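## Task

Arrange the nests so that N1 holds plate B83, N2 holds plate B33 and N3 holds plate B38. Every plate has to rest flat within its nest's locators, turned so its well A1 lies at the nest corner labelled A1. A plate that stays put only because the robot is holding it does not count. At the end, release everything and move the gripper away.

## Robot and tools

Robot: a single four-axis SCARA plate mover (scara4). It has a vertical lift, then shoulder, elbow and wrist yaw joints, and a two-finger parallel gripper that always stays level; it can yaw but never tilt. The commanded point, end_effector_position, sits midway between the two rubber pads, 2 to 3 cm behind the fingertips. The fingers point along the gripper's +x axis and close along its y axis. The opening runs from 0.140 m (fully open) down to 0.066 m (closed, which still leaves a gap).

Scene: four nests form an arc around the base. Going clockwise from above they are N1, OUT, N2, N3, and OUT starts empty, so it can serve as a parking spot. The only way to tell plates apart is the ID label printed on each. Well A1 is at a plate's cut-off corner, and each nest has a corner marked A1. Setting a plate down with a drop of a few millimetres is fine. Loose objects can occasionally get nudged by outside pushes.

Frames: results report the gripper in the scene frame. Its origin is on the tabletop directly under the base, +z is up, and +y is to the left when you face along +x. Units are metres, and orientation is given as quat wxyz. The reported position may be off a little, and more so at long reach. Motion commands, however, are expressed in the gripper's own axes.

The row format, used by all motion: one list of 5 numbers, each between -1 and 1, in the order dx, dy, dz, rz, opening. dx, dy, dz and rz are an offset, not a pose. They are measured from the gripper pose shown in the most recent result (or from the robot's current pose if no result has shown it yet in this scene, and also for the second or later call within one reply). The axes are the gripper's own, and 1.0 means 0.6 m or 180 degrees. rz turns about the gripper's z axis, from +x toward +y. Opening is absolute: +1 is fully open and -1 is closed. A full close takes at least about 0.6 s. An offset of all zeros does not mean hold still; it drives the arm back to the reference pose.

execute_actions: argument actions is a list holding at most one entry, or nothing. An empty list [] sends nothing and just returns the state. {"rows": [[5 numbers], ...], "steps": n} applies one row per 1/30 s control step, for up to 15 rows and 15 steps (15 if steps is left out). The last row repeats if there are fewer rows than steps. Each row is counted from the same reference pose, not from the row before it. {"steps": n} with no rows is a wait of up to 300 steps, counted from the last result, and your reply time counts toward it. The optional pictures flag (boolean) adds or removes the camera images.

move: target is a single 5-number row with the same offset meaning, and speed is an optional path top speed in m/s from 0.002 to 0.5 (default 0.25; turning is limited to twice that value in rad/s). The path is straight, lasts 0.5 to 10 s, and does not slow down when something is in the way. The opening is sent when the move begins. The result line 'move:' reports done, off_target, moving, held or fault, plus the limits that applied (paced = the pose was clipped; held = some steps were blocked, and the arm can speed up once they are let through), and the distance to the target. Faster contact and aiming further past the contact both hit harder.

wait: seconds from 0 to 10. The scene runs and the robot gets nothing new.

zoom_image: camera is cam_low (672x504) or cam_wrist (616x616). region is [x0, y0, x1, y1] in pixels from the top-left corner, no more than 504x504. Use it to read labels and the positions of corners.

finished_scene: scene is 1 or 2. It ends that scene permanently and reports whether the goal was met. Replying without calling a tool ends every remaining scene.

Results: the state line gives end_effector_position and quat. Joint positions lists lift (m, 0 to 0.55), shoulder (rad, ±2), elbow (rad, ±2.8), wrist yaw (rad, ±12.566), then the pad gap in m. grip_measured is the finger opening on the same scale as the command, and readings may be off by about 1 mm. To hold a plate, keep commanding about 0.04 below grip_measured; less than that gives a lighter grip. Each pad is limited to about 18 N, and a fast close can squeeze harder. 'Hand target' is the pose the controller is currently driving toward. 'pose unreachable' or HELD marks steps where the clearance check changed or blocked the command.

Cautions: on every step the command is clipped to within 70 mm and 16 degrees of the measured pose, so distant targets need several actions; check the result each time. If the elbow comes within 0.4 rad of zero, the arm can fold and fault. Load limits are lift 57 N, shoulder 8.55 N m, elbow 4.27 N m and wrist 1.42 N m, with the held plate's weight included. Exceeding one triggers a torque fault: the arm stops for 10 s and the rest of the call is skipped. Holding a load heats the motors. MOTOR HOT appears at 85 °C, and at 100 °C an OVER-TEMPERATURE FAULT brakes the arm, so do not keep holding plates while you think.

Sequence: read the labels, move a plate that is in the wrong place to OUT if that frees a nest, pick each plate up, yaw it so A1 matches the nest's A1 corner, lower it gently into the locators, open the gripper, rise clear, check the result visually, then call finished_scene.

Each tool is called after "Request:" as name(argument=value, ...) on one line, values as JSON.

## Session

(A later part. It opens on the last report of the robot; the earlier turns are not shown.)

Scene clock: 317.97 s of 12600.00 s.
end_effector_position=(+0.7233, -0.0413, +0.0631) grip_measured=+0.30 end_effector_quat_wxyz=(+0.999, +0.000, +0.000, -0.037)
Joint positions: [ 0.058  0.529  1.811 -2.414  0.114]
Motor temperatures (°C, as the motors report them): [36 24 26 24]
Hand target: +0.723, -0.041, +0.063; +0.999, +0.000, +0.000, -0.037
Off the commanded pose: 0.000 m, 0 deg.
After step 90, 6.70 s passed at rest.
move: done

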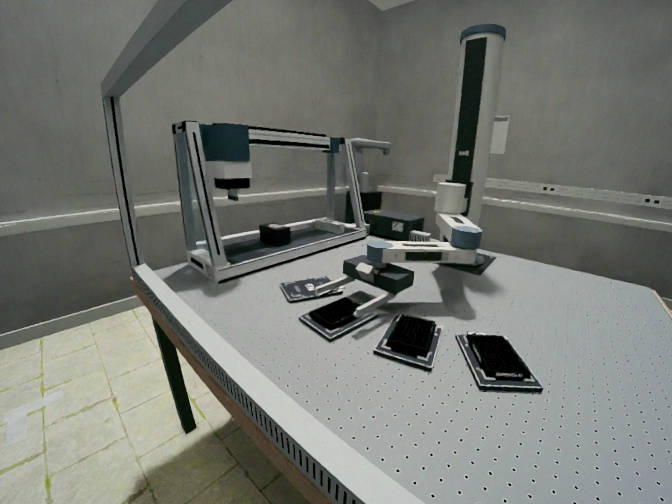

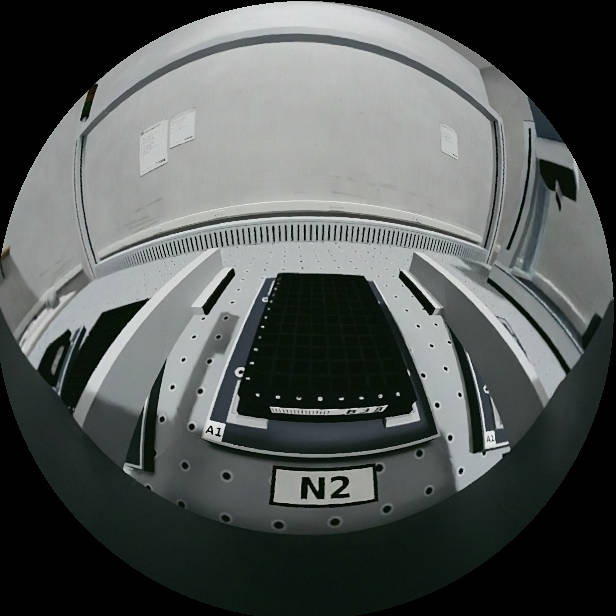

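Request:
move(target=[0.037, 0, -0.053, 0, 0.3], speed=0.06)

Request:
move(target=[0, 0, 0, 0, -0.55], speed=0.05)

Request:
move(target=[0, 0, 0.1, 0, -0.55], speed=0.1)

Scene clock: 326.97 s of 12600.00 s.
end_effector_position=(+0.7455, -0.0429, +0.0312) grip_measured=+0.30 end_effector_quat_wxyz=(+0.999, +0.000, +0.000, -0.037)
Joint positions: [ 0.026  0.465  1.957 -2.496  0.114]
Motor temperatures (°C, as the motors report them): [36 24 26 24]
Hand target: +0.745, -0.043, +0.031; +0.999, +0.000, +0.000, -0.037
Off the commanded pose: 0.000 m, 0 deg.
After step 90, 5.07 s passed at rest.
move: done

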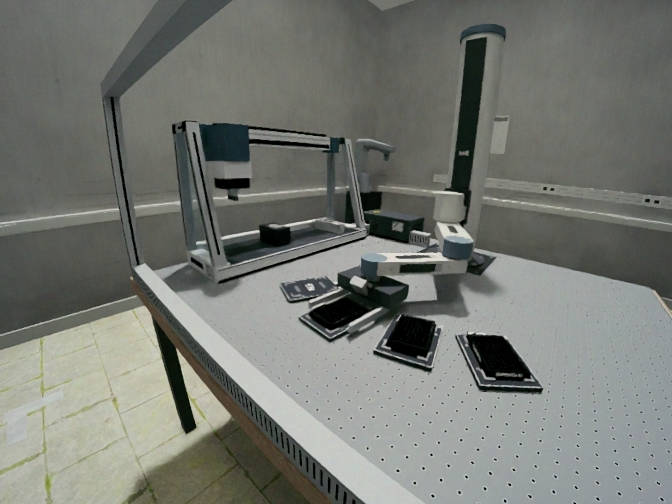

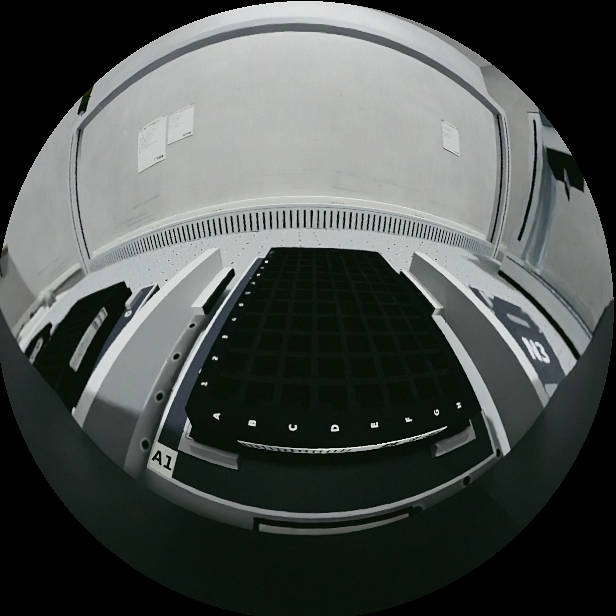

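Scene clock: 327.47 s of 12600.00 s.
end_effector_position=(+0.7449, -0.0467, +0.0312) grip_measured=-0.49 end_effector_quat_wxyz=(+0.999, +0.000, +0.000, -0.044)
Joint positions: [ 0.026  0.461  1.956 -2.504  0.085]
Motor temperatures (°C, as the motors report them): [36 24 26 24]
Hand target: +0.745, -0.043, +0.031; +0.999, +0.000, +0.000, -0.037
Off the commanded pose: 0.004 m, 1 deg.
move: off_target

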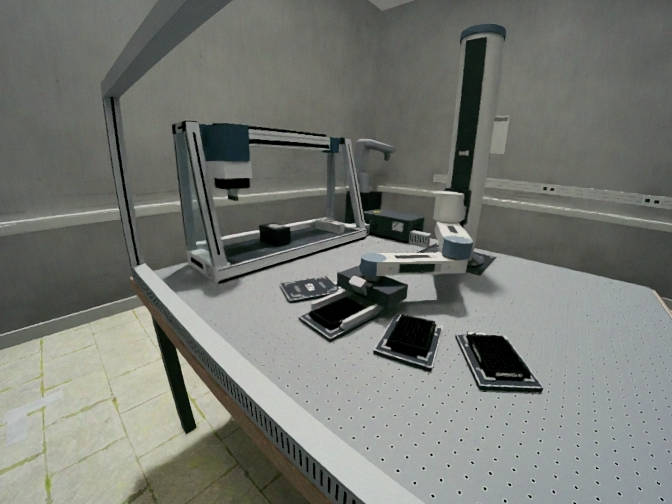

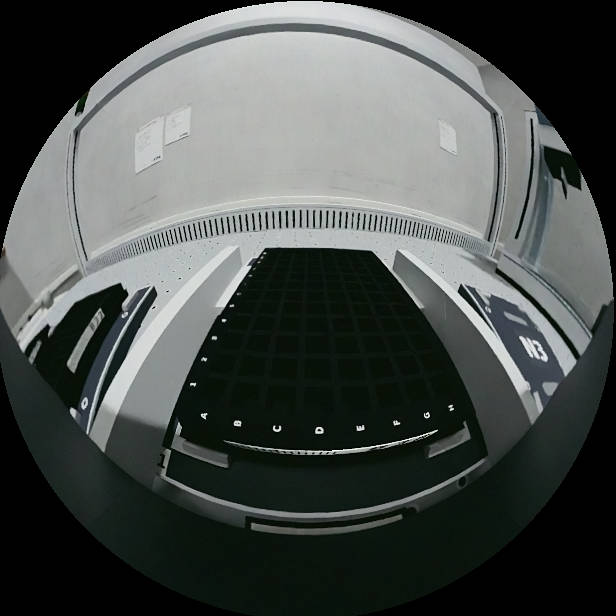

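Scene clock: 328.37 s of 12600.00 s.
end_effector_position=(+0.7449, -0.0468, +0.0913) grip_measured=-0.49 end_effector_quat_wxyz=(+0.999, +0.000, +0.000, -0.044)
Joint positions: [ 0.086  0.461  1.956 -2.504  0.085]
Motor temperatures (°C, as the motors report them): [36 24 26 24]
Hand target: +0.745, -0.047, +0.091; +0.999, +0.000, +0.000, -0.044
Off the commanded pose: 0.000 m, 0 deg.
move: done

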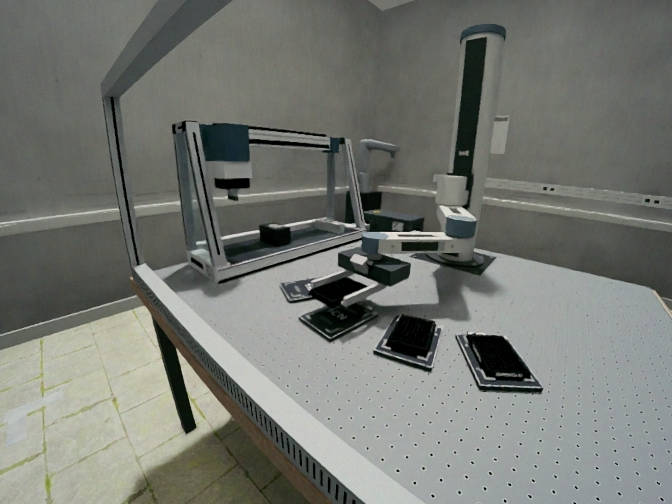

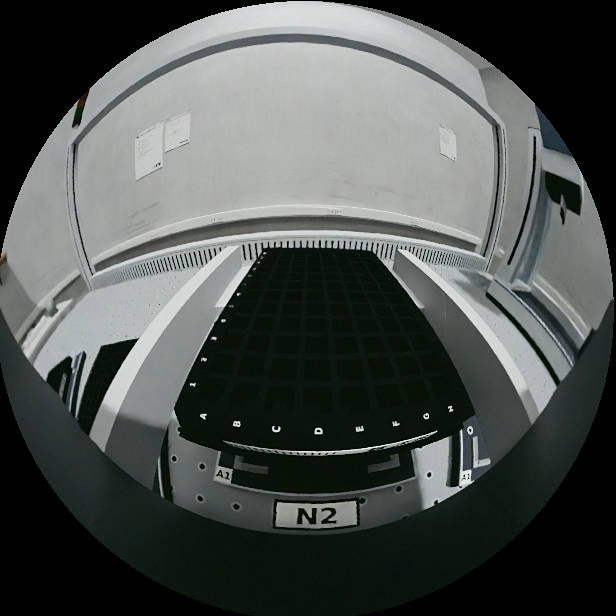

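Request:
move(target=[-0.078, -0.297, -0.08, -0.103, -0.55], speed=0.15)

Scene clock: 340.07 s of 12600.00 s.
end_effector_position=(+0.6826, -0.2204, +0.0432) grip_measured=-0.49 end_effector_quat_wxyz=(+0.979, +0.000, +0.000, -0.204)
Joint positions: [ 0.038  0.186  1.833 -2.431  0.085]
Motor temperatures (°C, as the motors report them): [36 24 26 24]
Hand target: +0.683, -0.220, +0.043; +0.979, +0.000, +0.000, -0.204
Off the commanded pose: 0.000 m, 0 deg.
After step 90, 7.13 s passed at rest.
move: done

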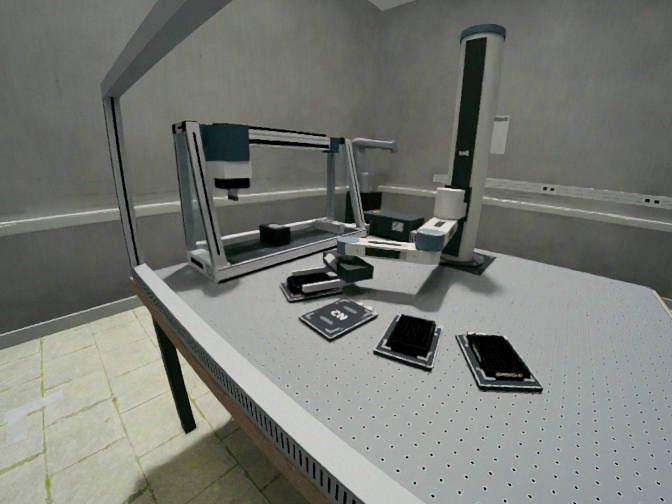

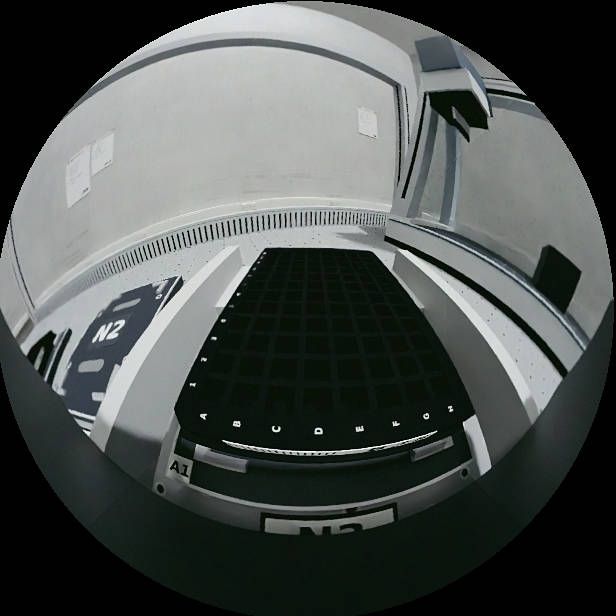

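Request:
move(target=[0, 0, -0.018, 0, -0.55], speed=0.03)

Request:
move(target=[0, 0, 0, 0, 0.3], speed=0.03)

Request:
move(target=[0, 0, 0.1, 0, 0.3], speed=0.1)

Scene clock: 345.90 s of 12600.00 s.
end_effector_position=(+0.6825, -0.2206, +0.0325) grip_measured=-0.49 end_effector_quat_wxyz=(+0.979, +0.000, +0.000, -0.205)
Joint positions: [ 0.027  0.186  1.833 -2.431  0.085]
Motor temperatures (°C, as the motors report them): [36 24 26 24]
Hand target: +0.683, -0.220, +0.032; +0.979, +0.000, +0.000, -0.204
Off the commanded pose: 0.000 m, 0 deg.
After step 90, 2.13 s passed at rest.
move: done

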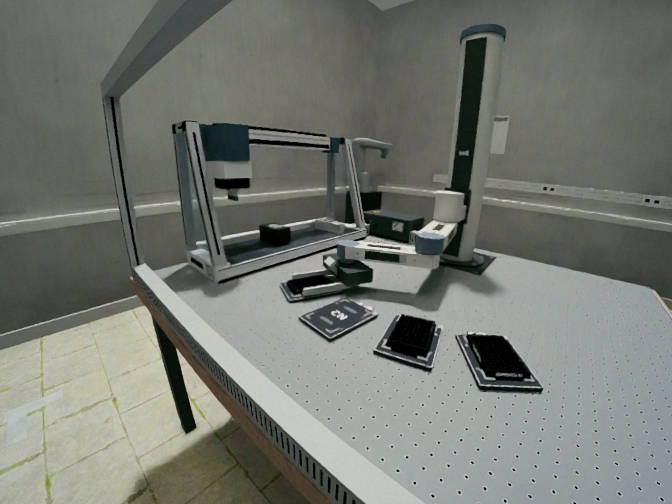

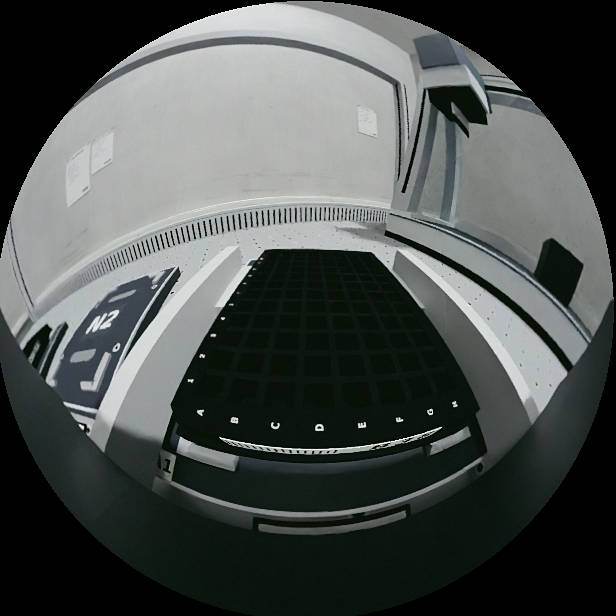

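Scene clock: 346.40 s of 12600.00 s.
end_effector_position=(+0.6825, -0.2206, +0.0325) grip_measured=+0.30 end_effector_quat_wxyz=(+0.979, +0.000, +0.000, -0.205)
Joint positions: [ 0.027  0.186  1.833 -2.431  0.114]
Motor temperatures (°C, as the motors report them): [36 24 26 24]
Hand target: +0.683, -0.221, +0.032; +0.979, +0.000, +0.000, -0.205
Off the commanded pose: 0.000 m, 0 deg.
move: done

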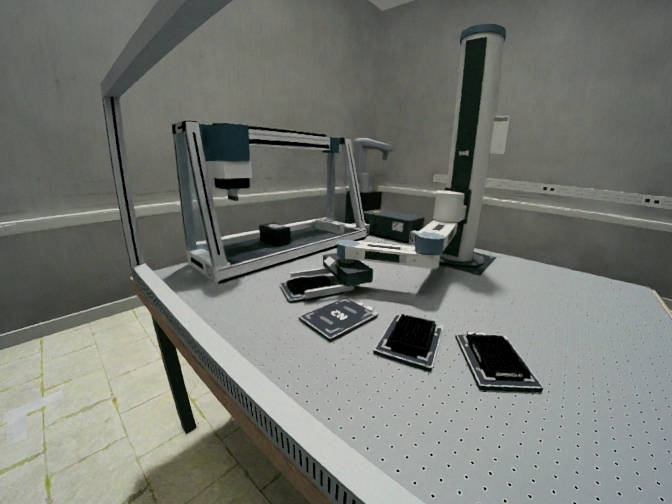

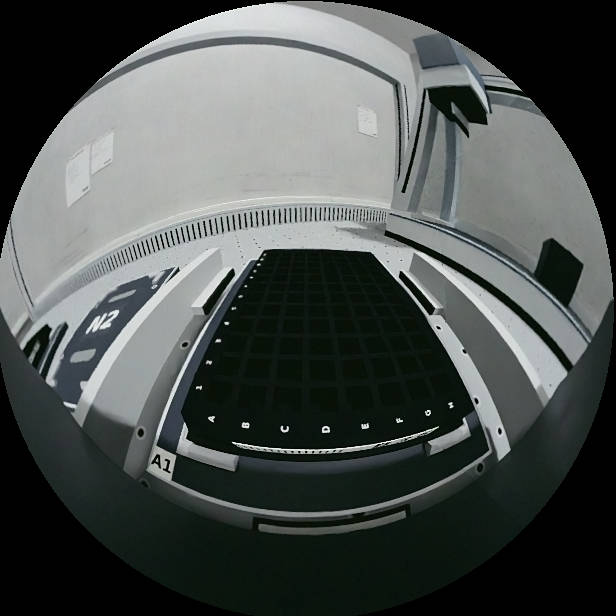

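Scene clock: 347.30 s of 12600.00 s.
end_effector_position=(+0.6825, -0.2206, +0.0925) grip_measured=+0.30 end_effector_quat_wxyz=(+0.979, +0.000, +0.000, -0.205)
Joint positions: [ 0.088  0.186  1.833 -2.431  0.114]
Motor temperatures (°C, as the motors report them): [36 24 26 24]
Hand target: +0.682, -0.221, +0.092; +0.979, +0.000, +0.000, -0.205
Off the commanded pose: 0.000 m, 0 deg.
move: done

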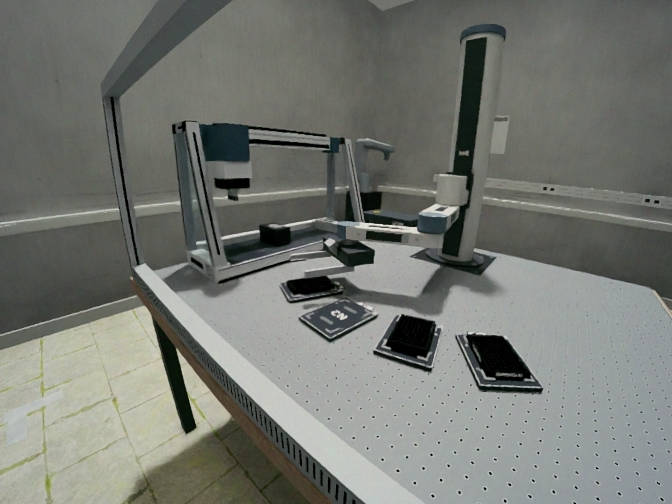

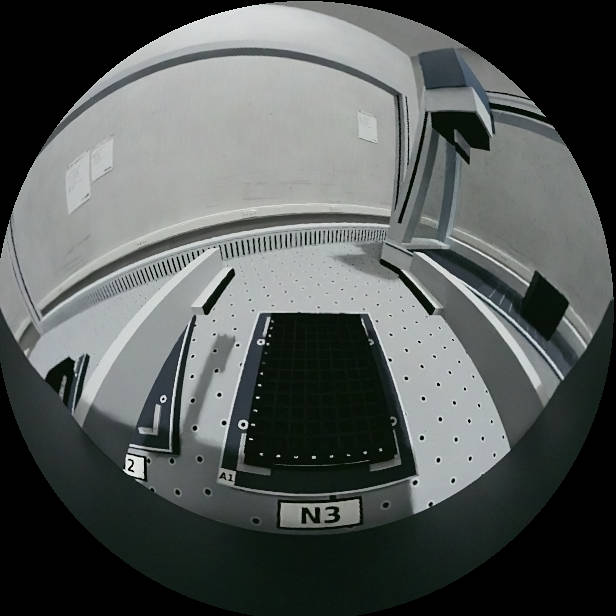

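Request:
move(target=[-0.2077, 0.5693, -0.05, 0.2147, 0.3], speed=0.25)

Request:
move(target=[0, 0, -0.052, 0, 0.3], speed=0.06)

Request:
move(target=[0, 0, 0, 0, -0.55], speed=0.05)

Request:
move(target=[0, 0, 0.1, 0, -0.55], speed=0.1)

Scene clock: 361.67 s of 12600.00 s.
end_effector_position=(+0.7052, +0.1425, +0.0625) grip_measured=+0.30 end_effector_quat_wxyz=(+0.991, +0.000, +0.000, +0.131)
Joint positions: [ 0.058  0.87   1.806 -2.412  0.114]
Motor temperatures (°C, as the motors report them): [36 24 26 24]
Hand target: +0.705, +0.142, +0.063; +0.991, +0.000, +0.000, +0.131
Off the commanded pose: 0.000 m, 0 deg.
After step 90, 9.57 s passed at rest.
move: done

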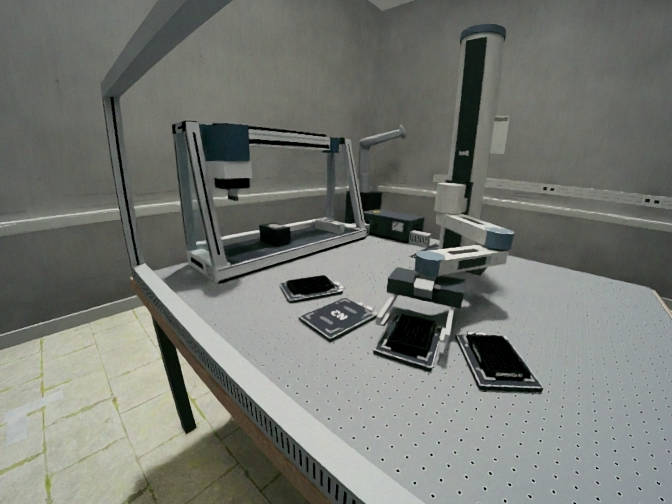

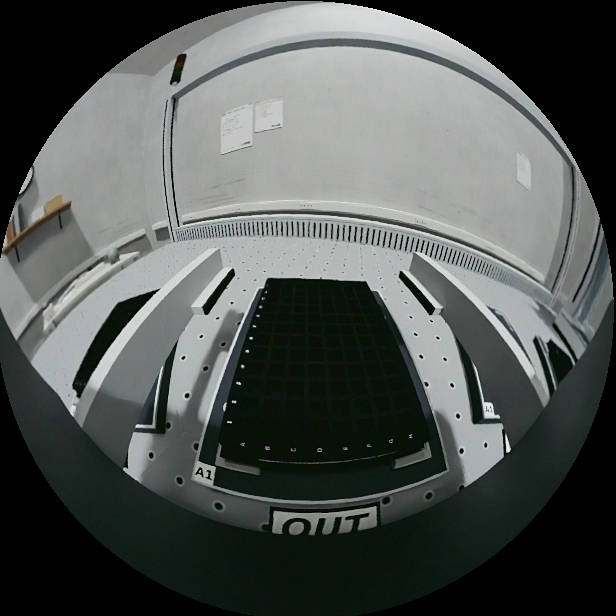

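Scene clock: 362.47 s of 12600.00 s.
end_effector_position=(+0.7052, +0.1425, +0.0313) grip_measured=+0.30 end_effector_quat_wxyz=(+0.991, +0.000, +0.000, +0.131)
Joint positions: [ 0.026  0.87   1.806 -2.412  0.114]
Motor temperatures (°C, as the motors report them): [36 24 26 24]
Hand target: +0.705, +0.142, +0.031; +0.991, +0.000, +0.000, +0.131
Off the commanded pose: 0.000 m, 0 deg.
move: done

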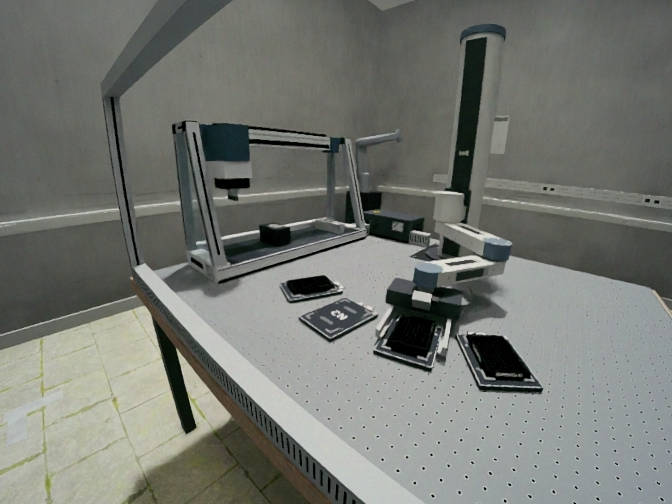

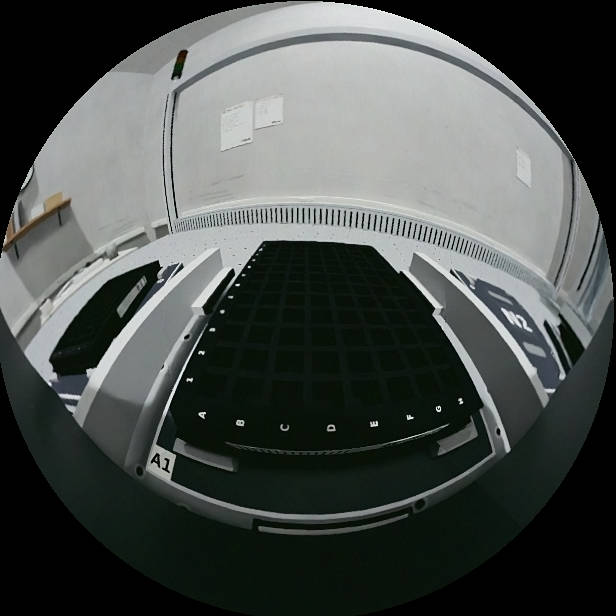

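Scene clock: 362.97 s of 12600.00 s.
end_effector_position=(+0.7052, +0.1424, +0.0313) grip_measured=-0.49 end_effector_quat_wxyz=(+0.991, +0.000, +0.000, +0.131)
Joint positions: [ 0.026  0.87   1.806 -2.413  0.085]
Motor temperatures (°C, as the motors report them): [36 24 26 24]
Hand target: +0.705, +0.142, +0.031; +0.991, +0.000, +0.000, +0.131
Off the commanded pose: 0.000 m, 0 deg.
move: done

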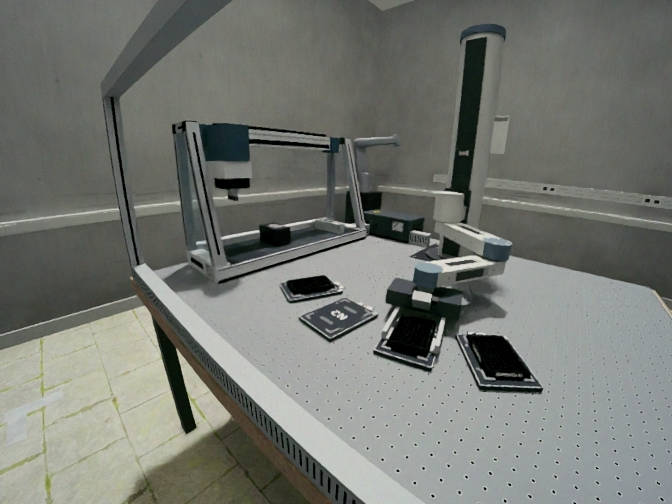

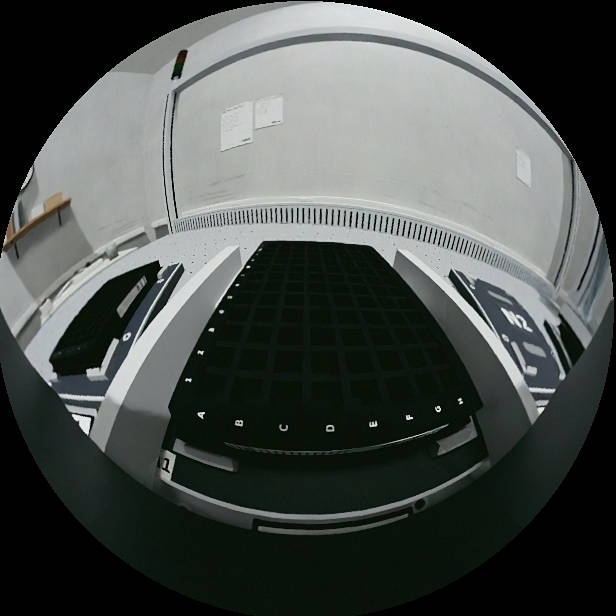

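Scene clock: 363.87 s of 12600.00 s.
end_effector_position=(+0.7052, +0.1425, +0.0913) grip_measured=-0.49 end_effector_quat_wxyz=(+0.991, +0.000, +0.000, +0.131)
Joint positions: [ 0.086  0.87   1.806 -2.413  0.085]
Motor temperatures (°C, as the motors report them): [36 24 26 24]
Hand target: +0.705, +0.142, +0.091; +0.991, +0.000, +0.000, +0.131
Off the commanded pose: 0.000 m, 0 deg.
move: done

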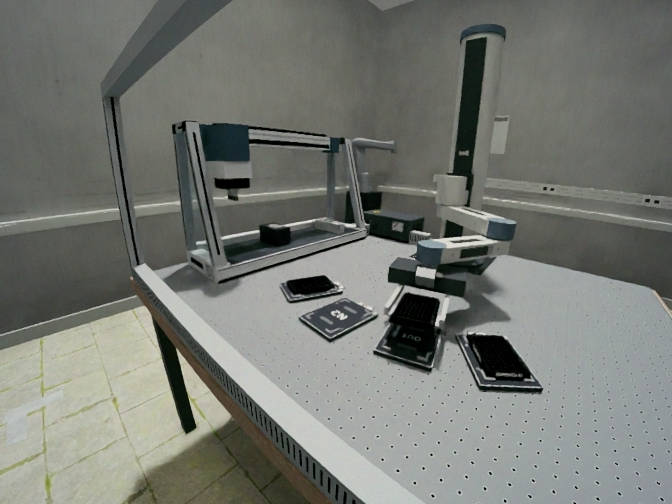

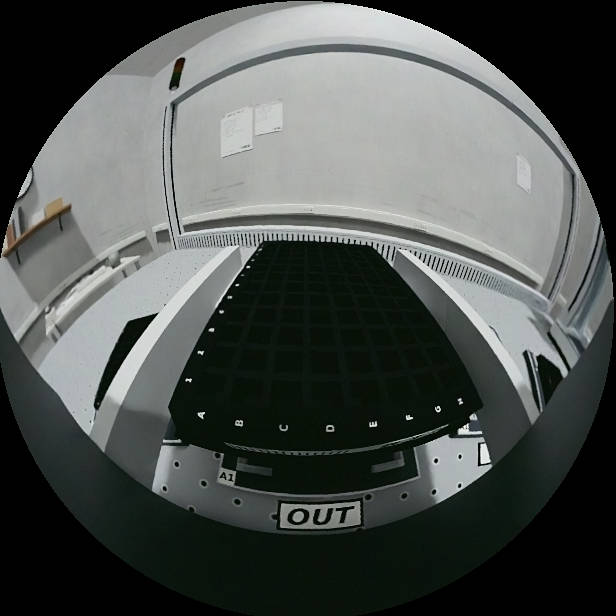

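Request:
move(target=[-0.02, -0.3217, -0.08, -0.1114, -0.55], speed=0.15)

Scene clock: 372.00 s of 12600.00 s.
end_effector_position=(+0.7437, -0.0472, +0.0433) grip_measured=-0.49 end_effector_quat_wxyz=(+0.999, +0.000, +0.000, -0.044)
Joint positions: [ 0.038  0.463  1.948 -2.499  0.085]
Motor temperatures (°C, as the motors report them): [36 24 26 24]
Hand target: +0.744, -0.047, +0.043; +0.999, +0.000, +0.000, -0.044
Off the commanded pose: 0.000 m, 0 deg.
After step 90, 3.50 s passed at rest.
move: done

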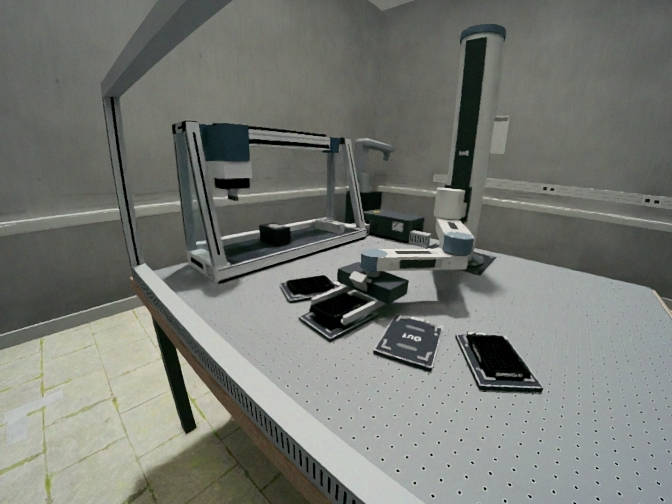

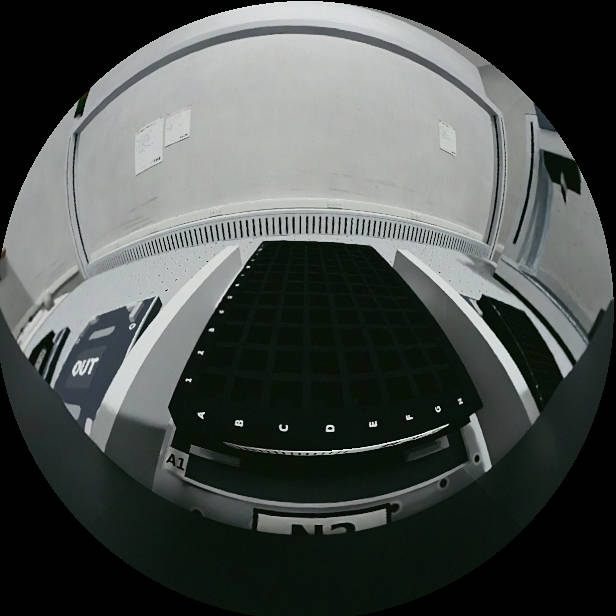

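Request:
move(target=[0, 0, -0.018, 0, -0.55], speed=0.03)

Request:
move(target=[0, 0, 0, 0, 0.3], speed=0.03)

Request:
move(target=[0, 0, 0.1, 0, 0.3], speed=0.1)

Scene clock: 378.93 s of 12600.00 s.
end_effector_position=(+0.7437, -0.0472, +0.0324) grip_measured=-0.49 end_effector_quat_wxyz=(+0.999, +0.000, +0.000, -0.044)
Joint positions: [ 0.027  0.463  1.948 -2.499  0.085]
Motor temperatures (°C, as the motors report them): [36 24 26 24]
Hand target: +0.744, -0.047, +0.032; +0.999, +0.000, +0.000, -0.044
Off the commanded pose: 0.000 m, 0 deg.
After step 90, 3.23 s passed at rest.
move: done

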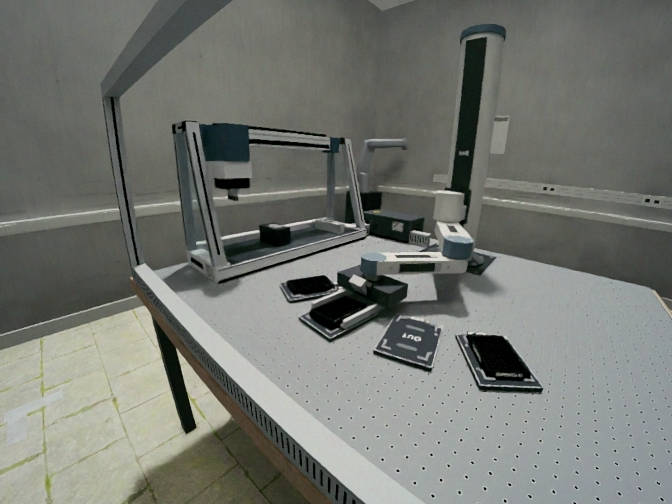

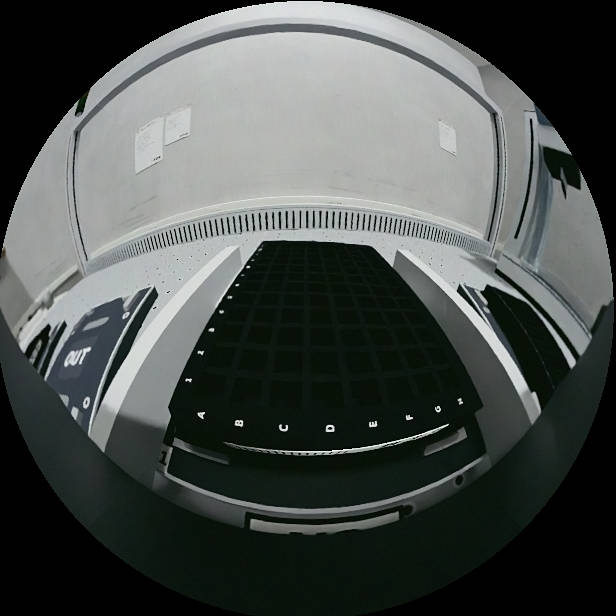

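Scene clock: 379.43 s of 12600.00 s.
end_effector_position=(+0.7437, -0.0472, +0.0324) grip_measured=+0.30 end_effector_quat_wxyz=(+0.999, +0.000, +0.000, -0.044)
Joint positions: [ 0.027  0.463  1.948 -2.499  0.114]
Motor temperatures (°C, as the motors report them): [36 24 26 24]
Hand target: +0.744, -0.047, +0.032; +0.999, +0.000, +0.000, -0.044
Off the commanded pose: 0.000 m, 0 deg.
move: done

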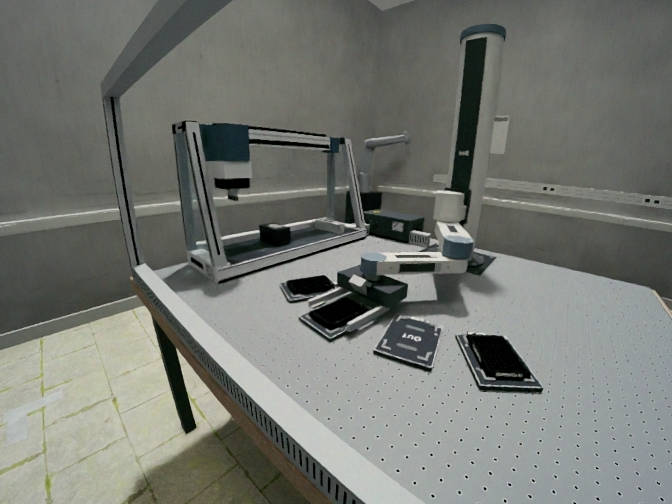

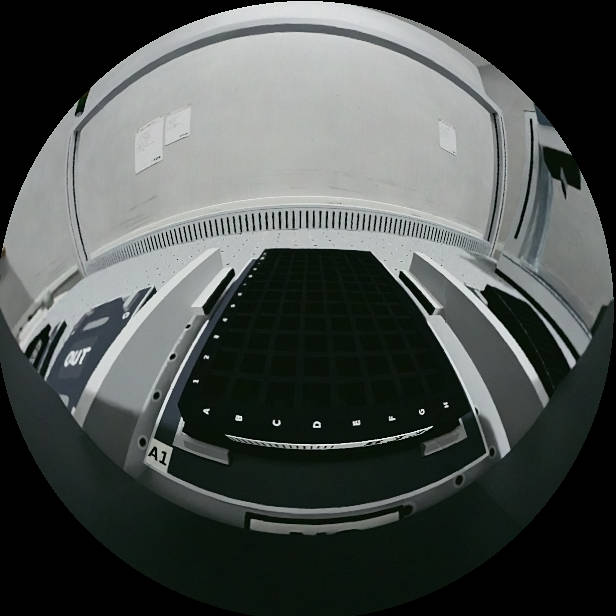

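Scene clock: 380.33 s of 12600.00 s.
end_effector_position=(+0.7437, -0.0472, +0.0924) grip_measured=+0.30 end_effector_quat_wxyz=(+0.999, +0.000, +0.000, -0.044)
Joint positions: [ 0.087  0.463  1.948 -2.499  0.114]
Motor temperatures (°C, as the motors report them): [36 24 26 24]
Hand target: +0.744, -0.047, +0.092; +0.999, +0.000, +0.000, -0.044
Off the commanded pose: 0.000 m, 0 deg.
move: done

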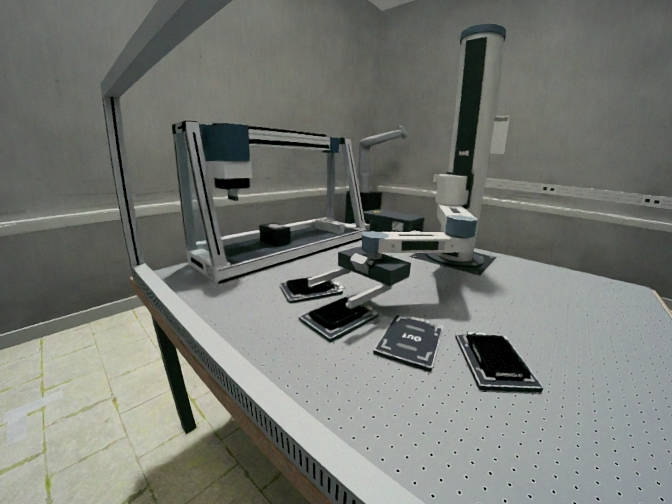

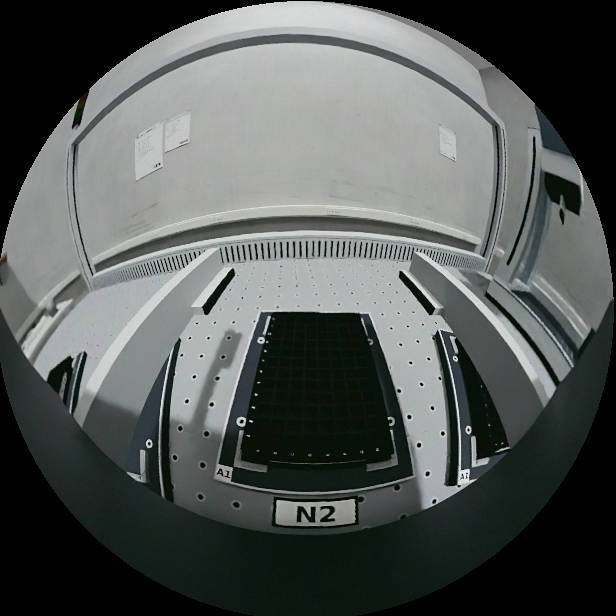

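Request:
move(target=[-0.394, 0.447, -0.03, 0.217, 0.3], speed=0.25)

Scene clock: 392.13 s of 12600.00 s.
end_effector_position=(+0.5316, +0.2408, +0.0745) grip_measured=+0.30 end_effector_quat_wxyz=(+0.956, +0.000, +0.000, +0.293)
Joint positions: [ 0.069  1.461  1.176 -2.042  0.114]
Motor temperatures (°C, as the motors report them): [36 24 26 24]
Hand target: +0.532, +0.241, +0.074; +0.956, +0.000, +0.000, +0.293
Off the commanded pose: 0.000 m, 0 deg.
After step 90, 7.00 s passed at rest.
move: done

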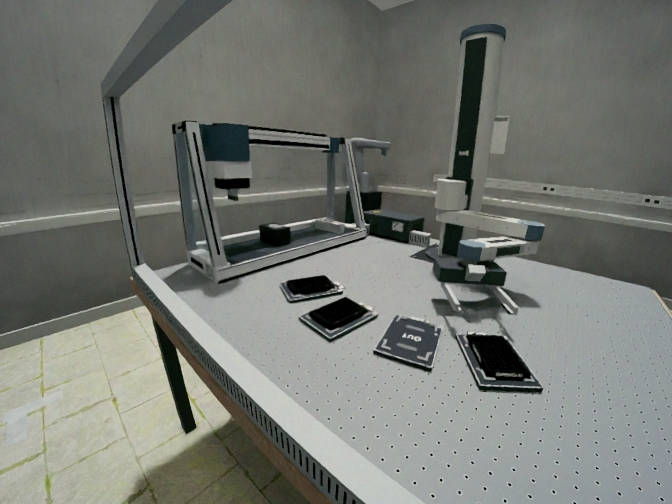

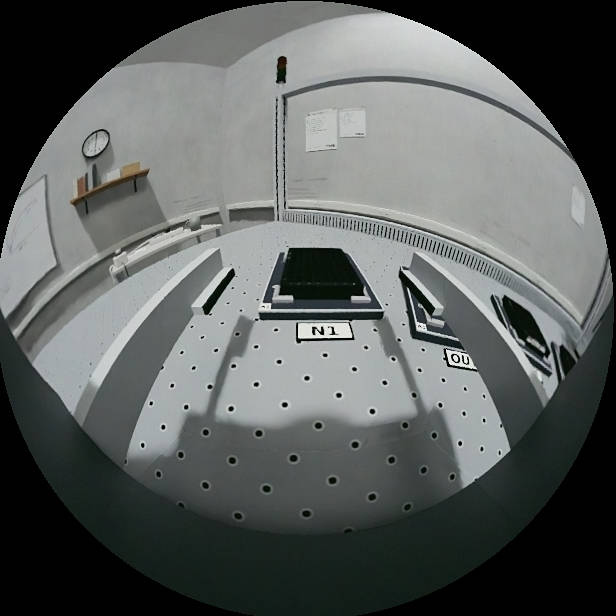

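Request:
zoom_image(camera="cam_wrist", region=[250, 240, 400, 330])

Region (250, 240, 400, 330) of cam_wrist's 616x616 image, scaled by 3.360, with more detail than that image has; it fills the top 302 rows of this view, and the rest is white.

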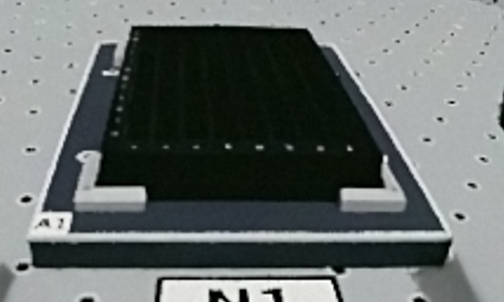

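Request:
finished_scene(scene=1)

The scene is finished: the task was done.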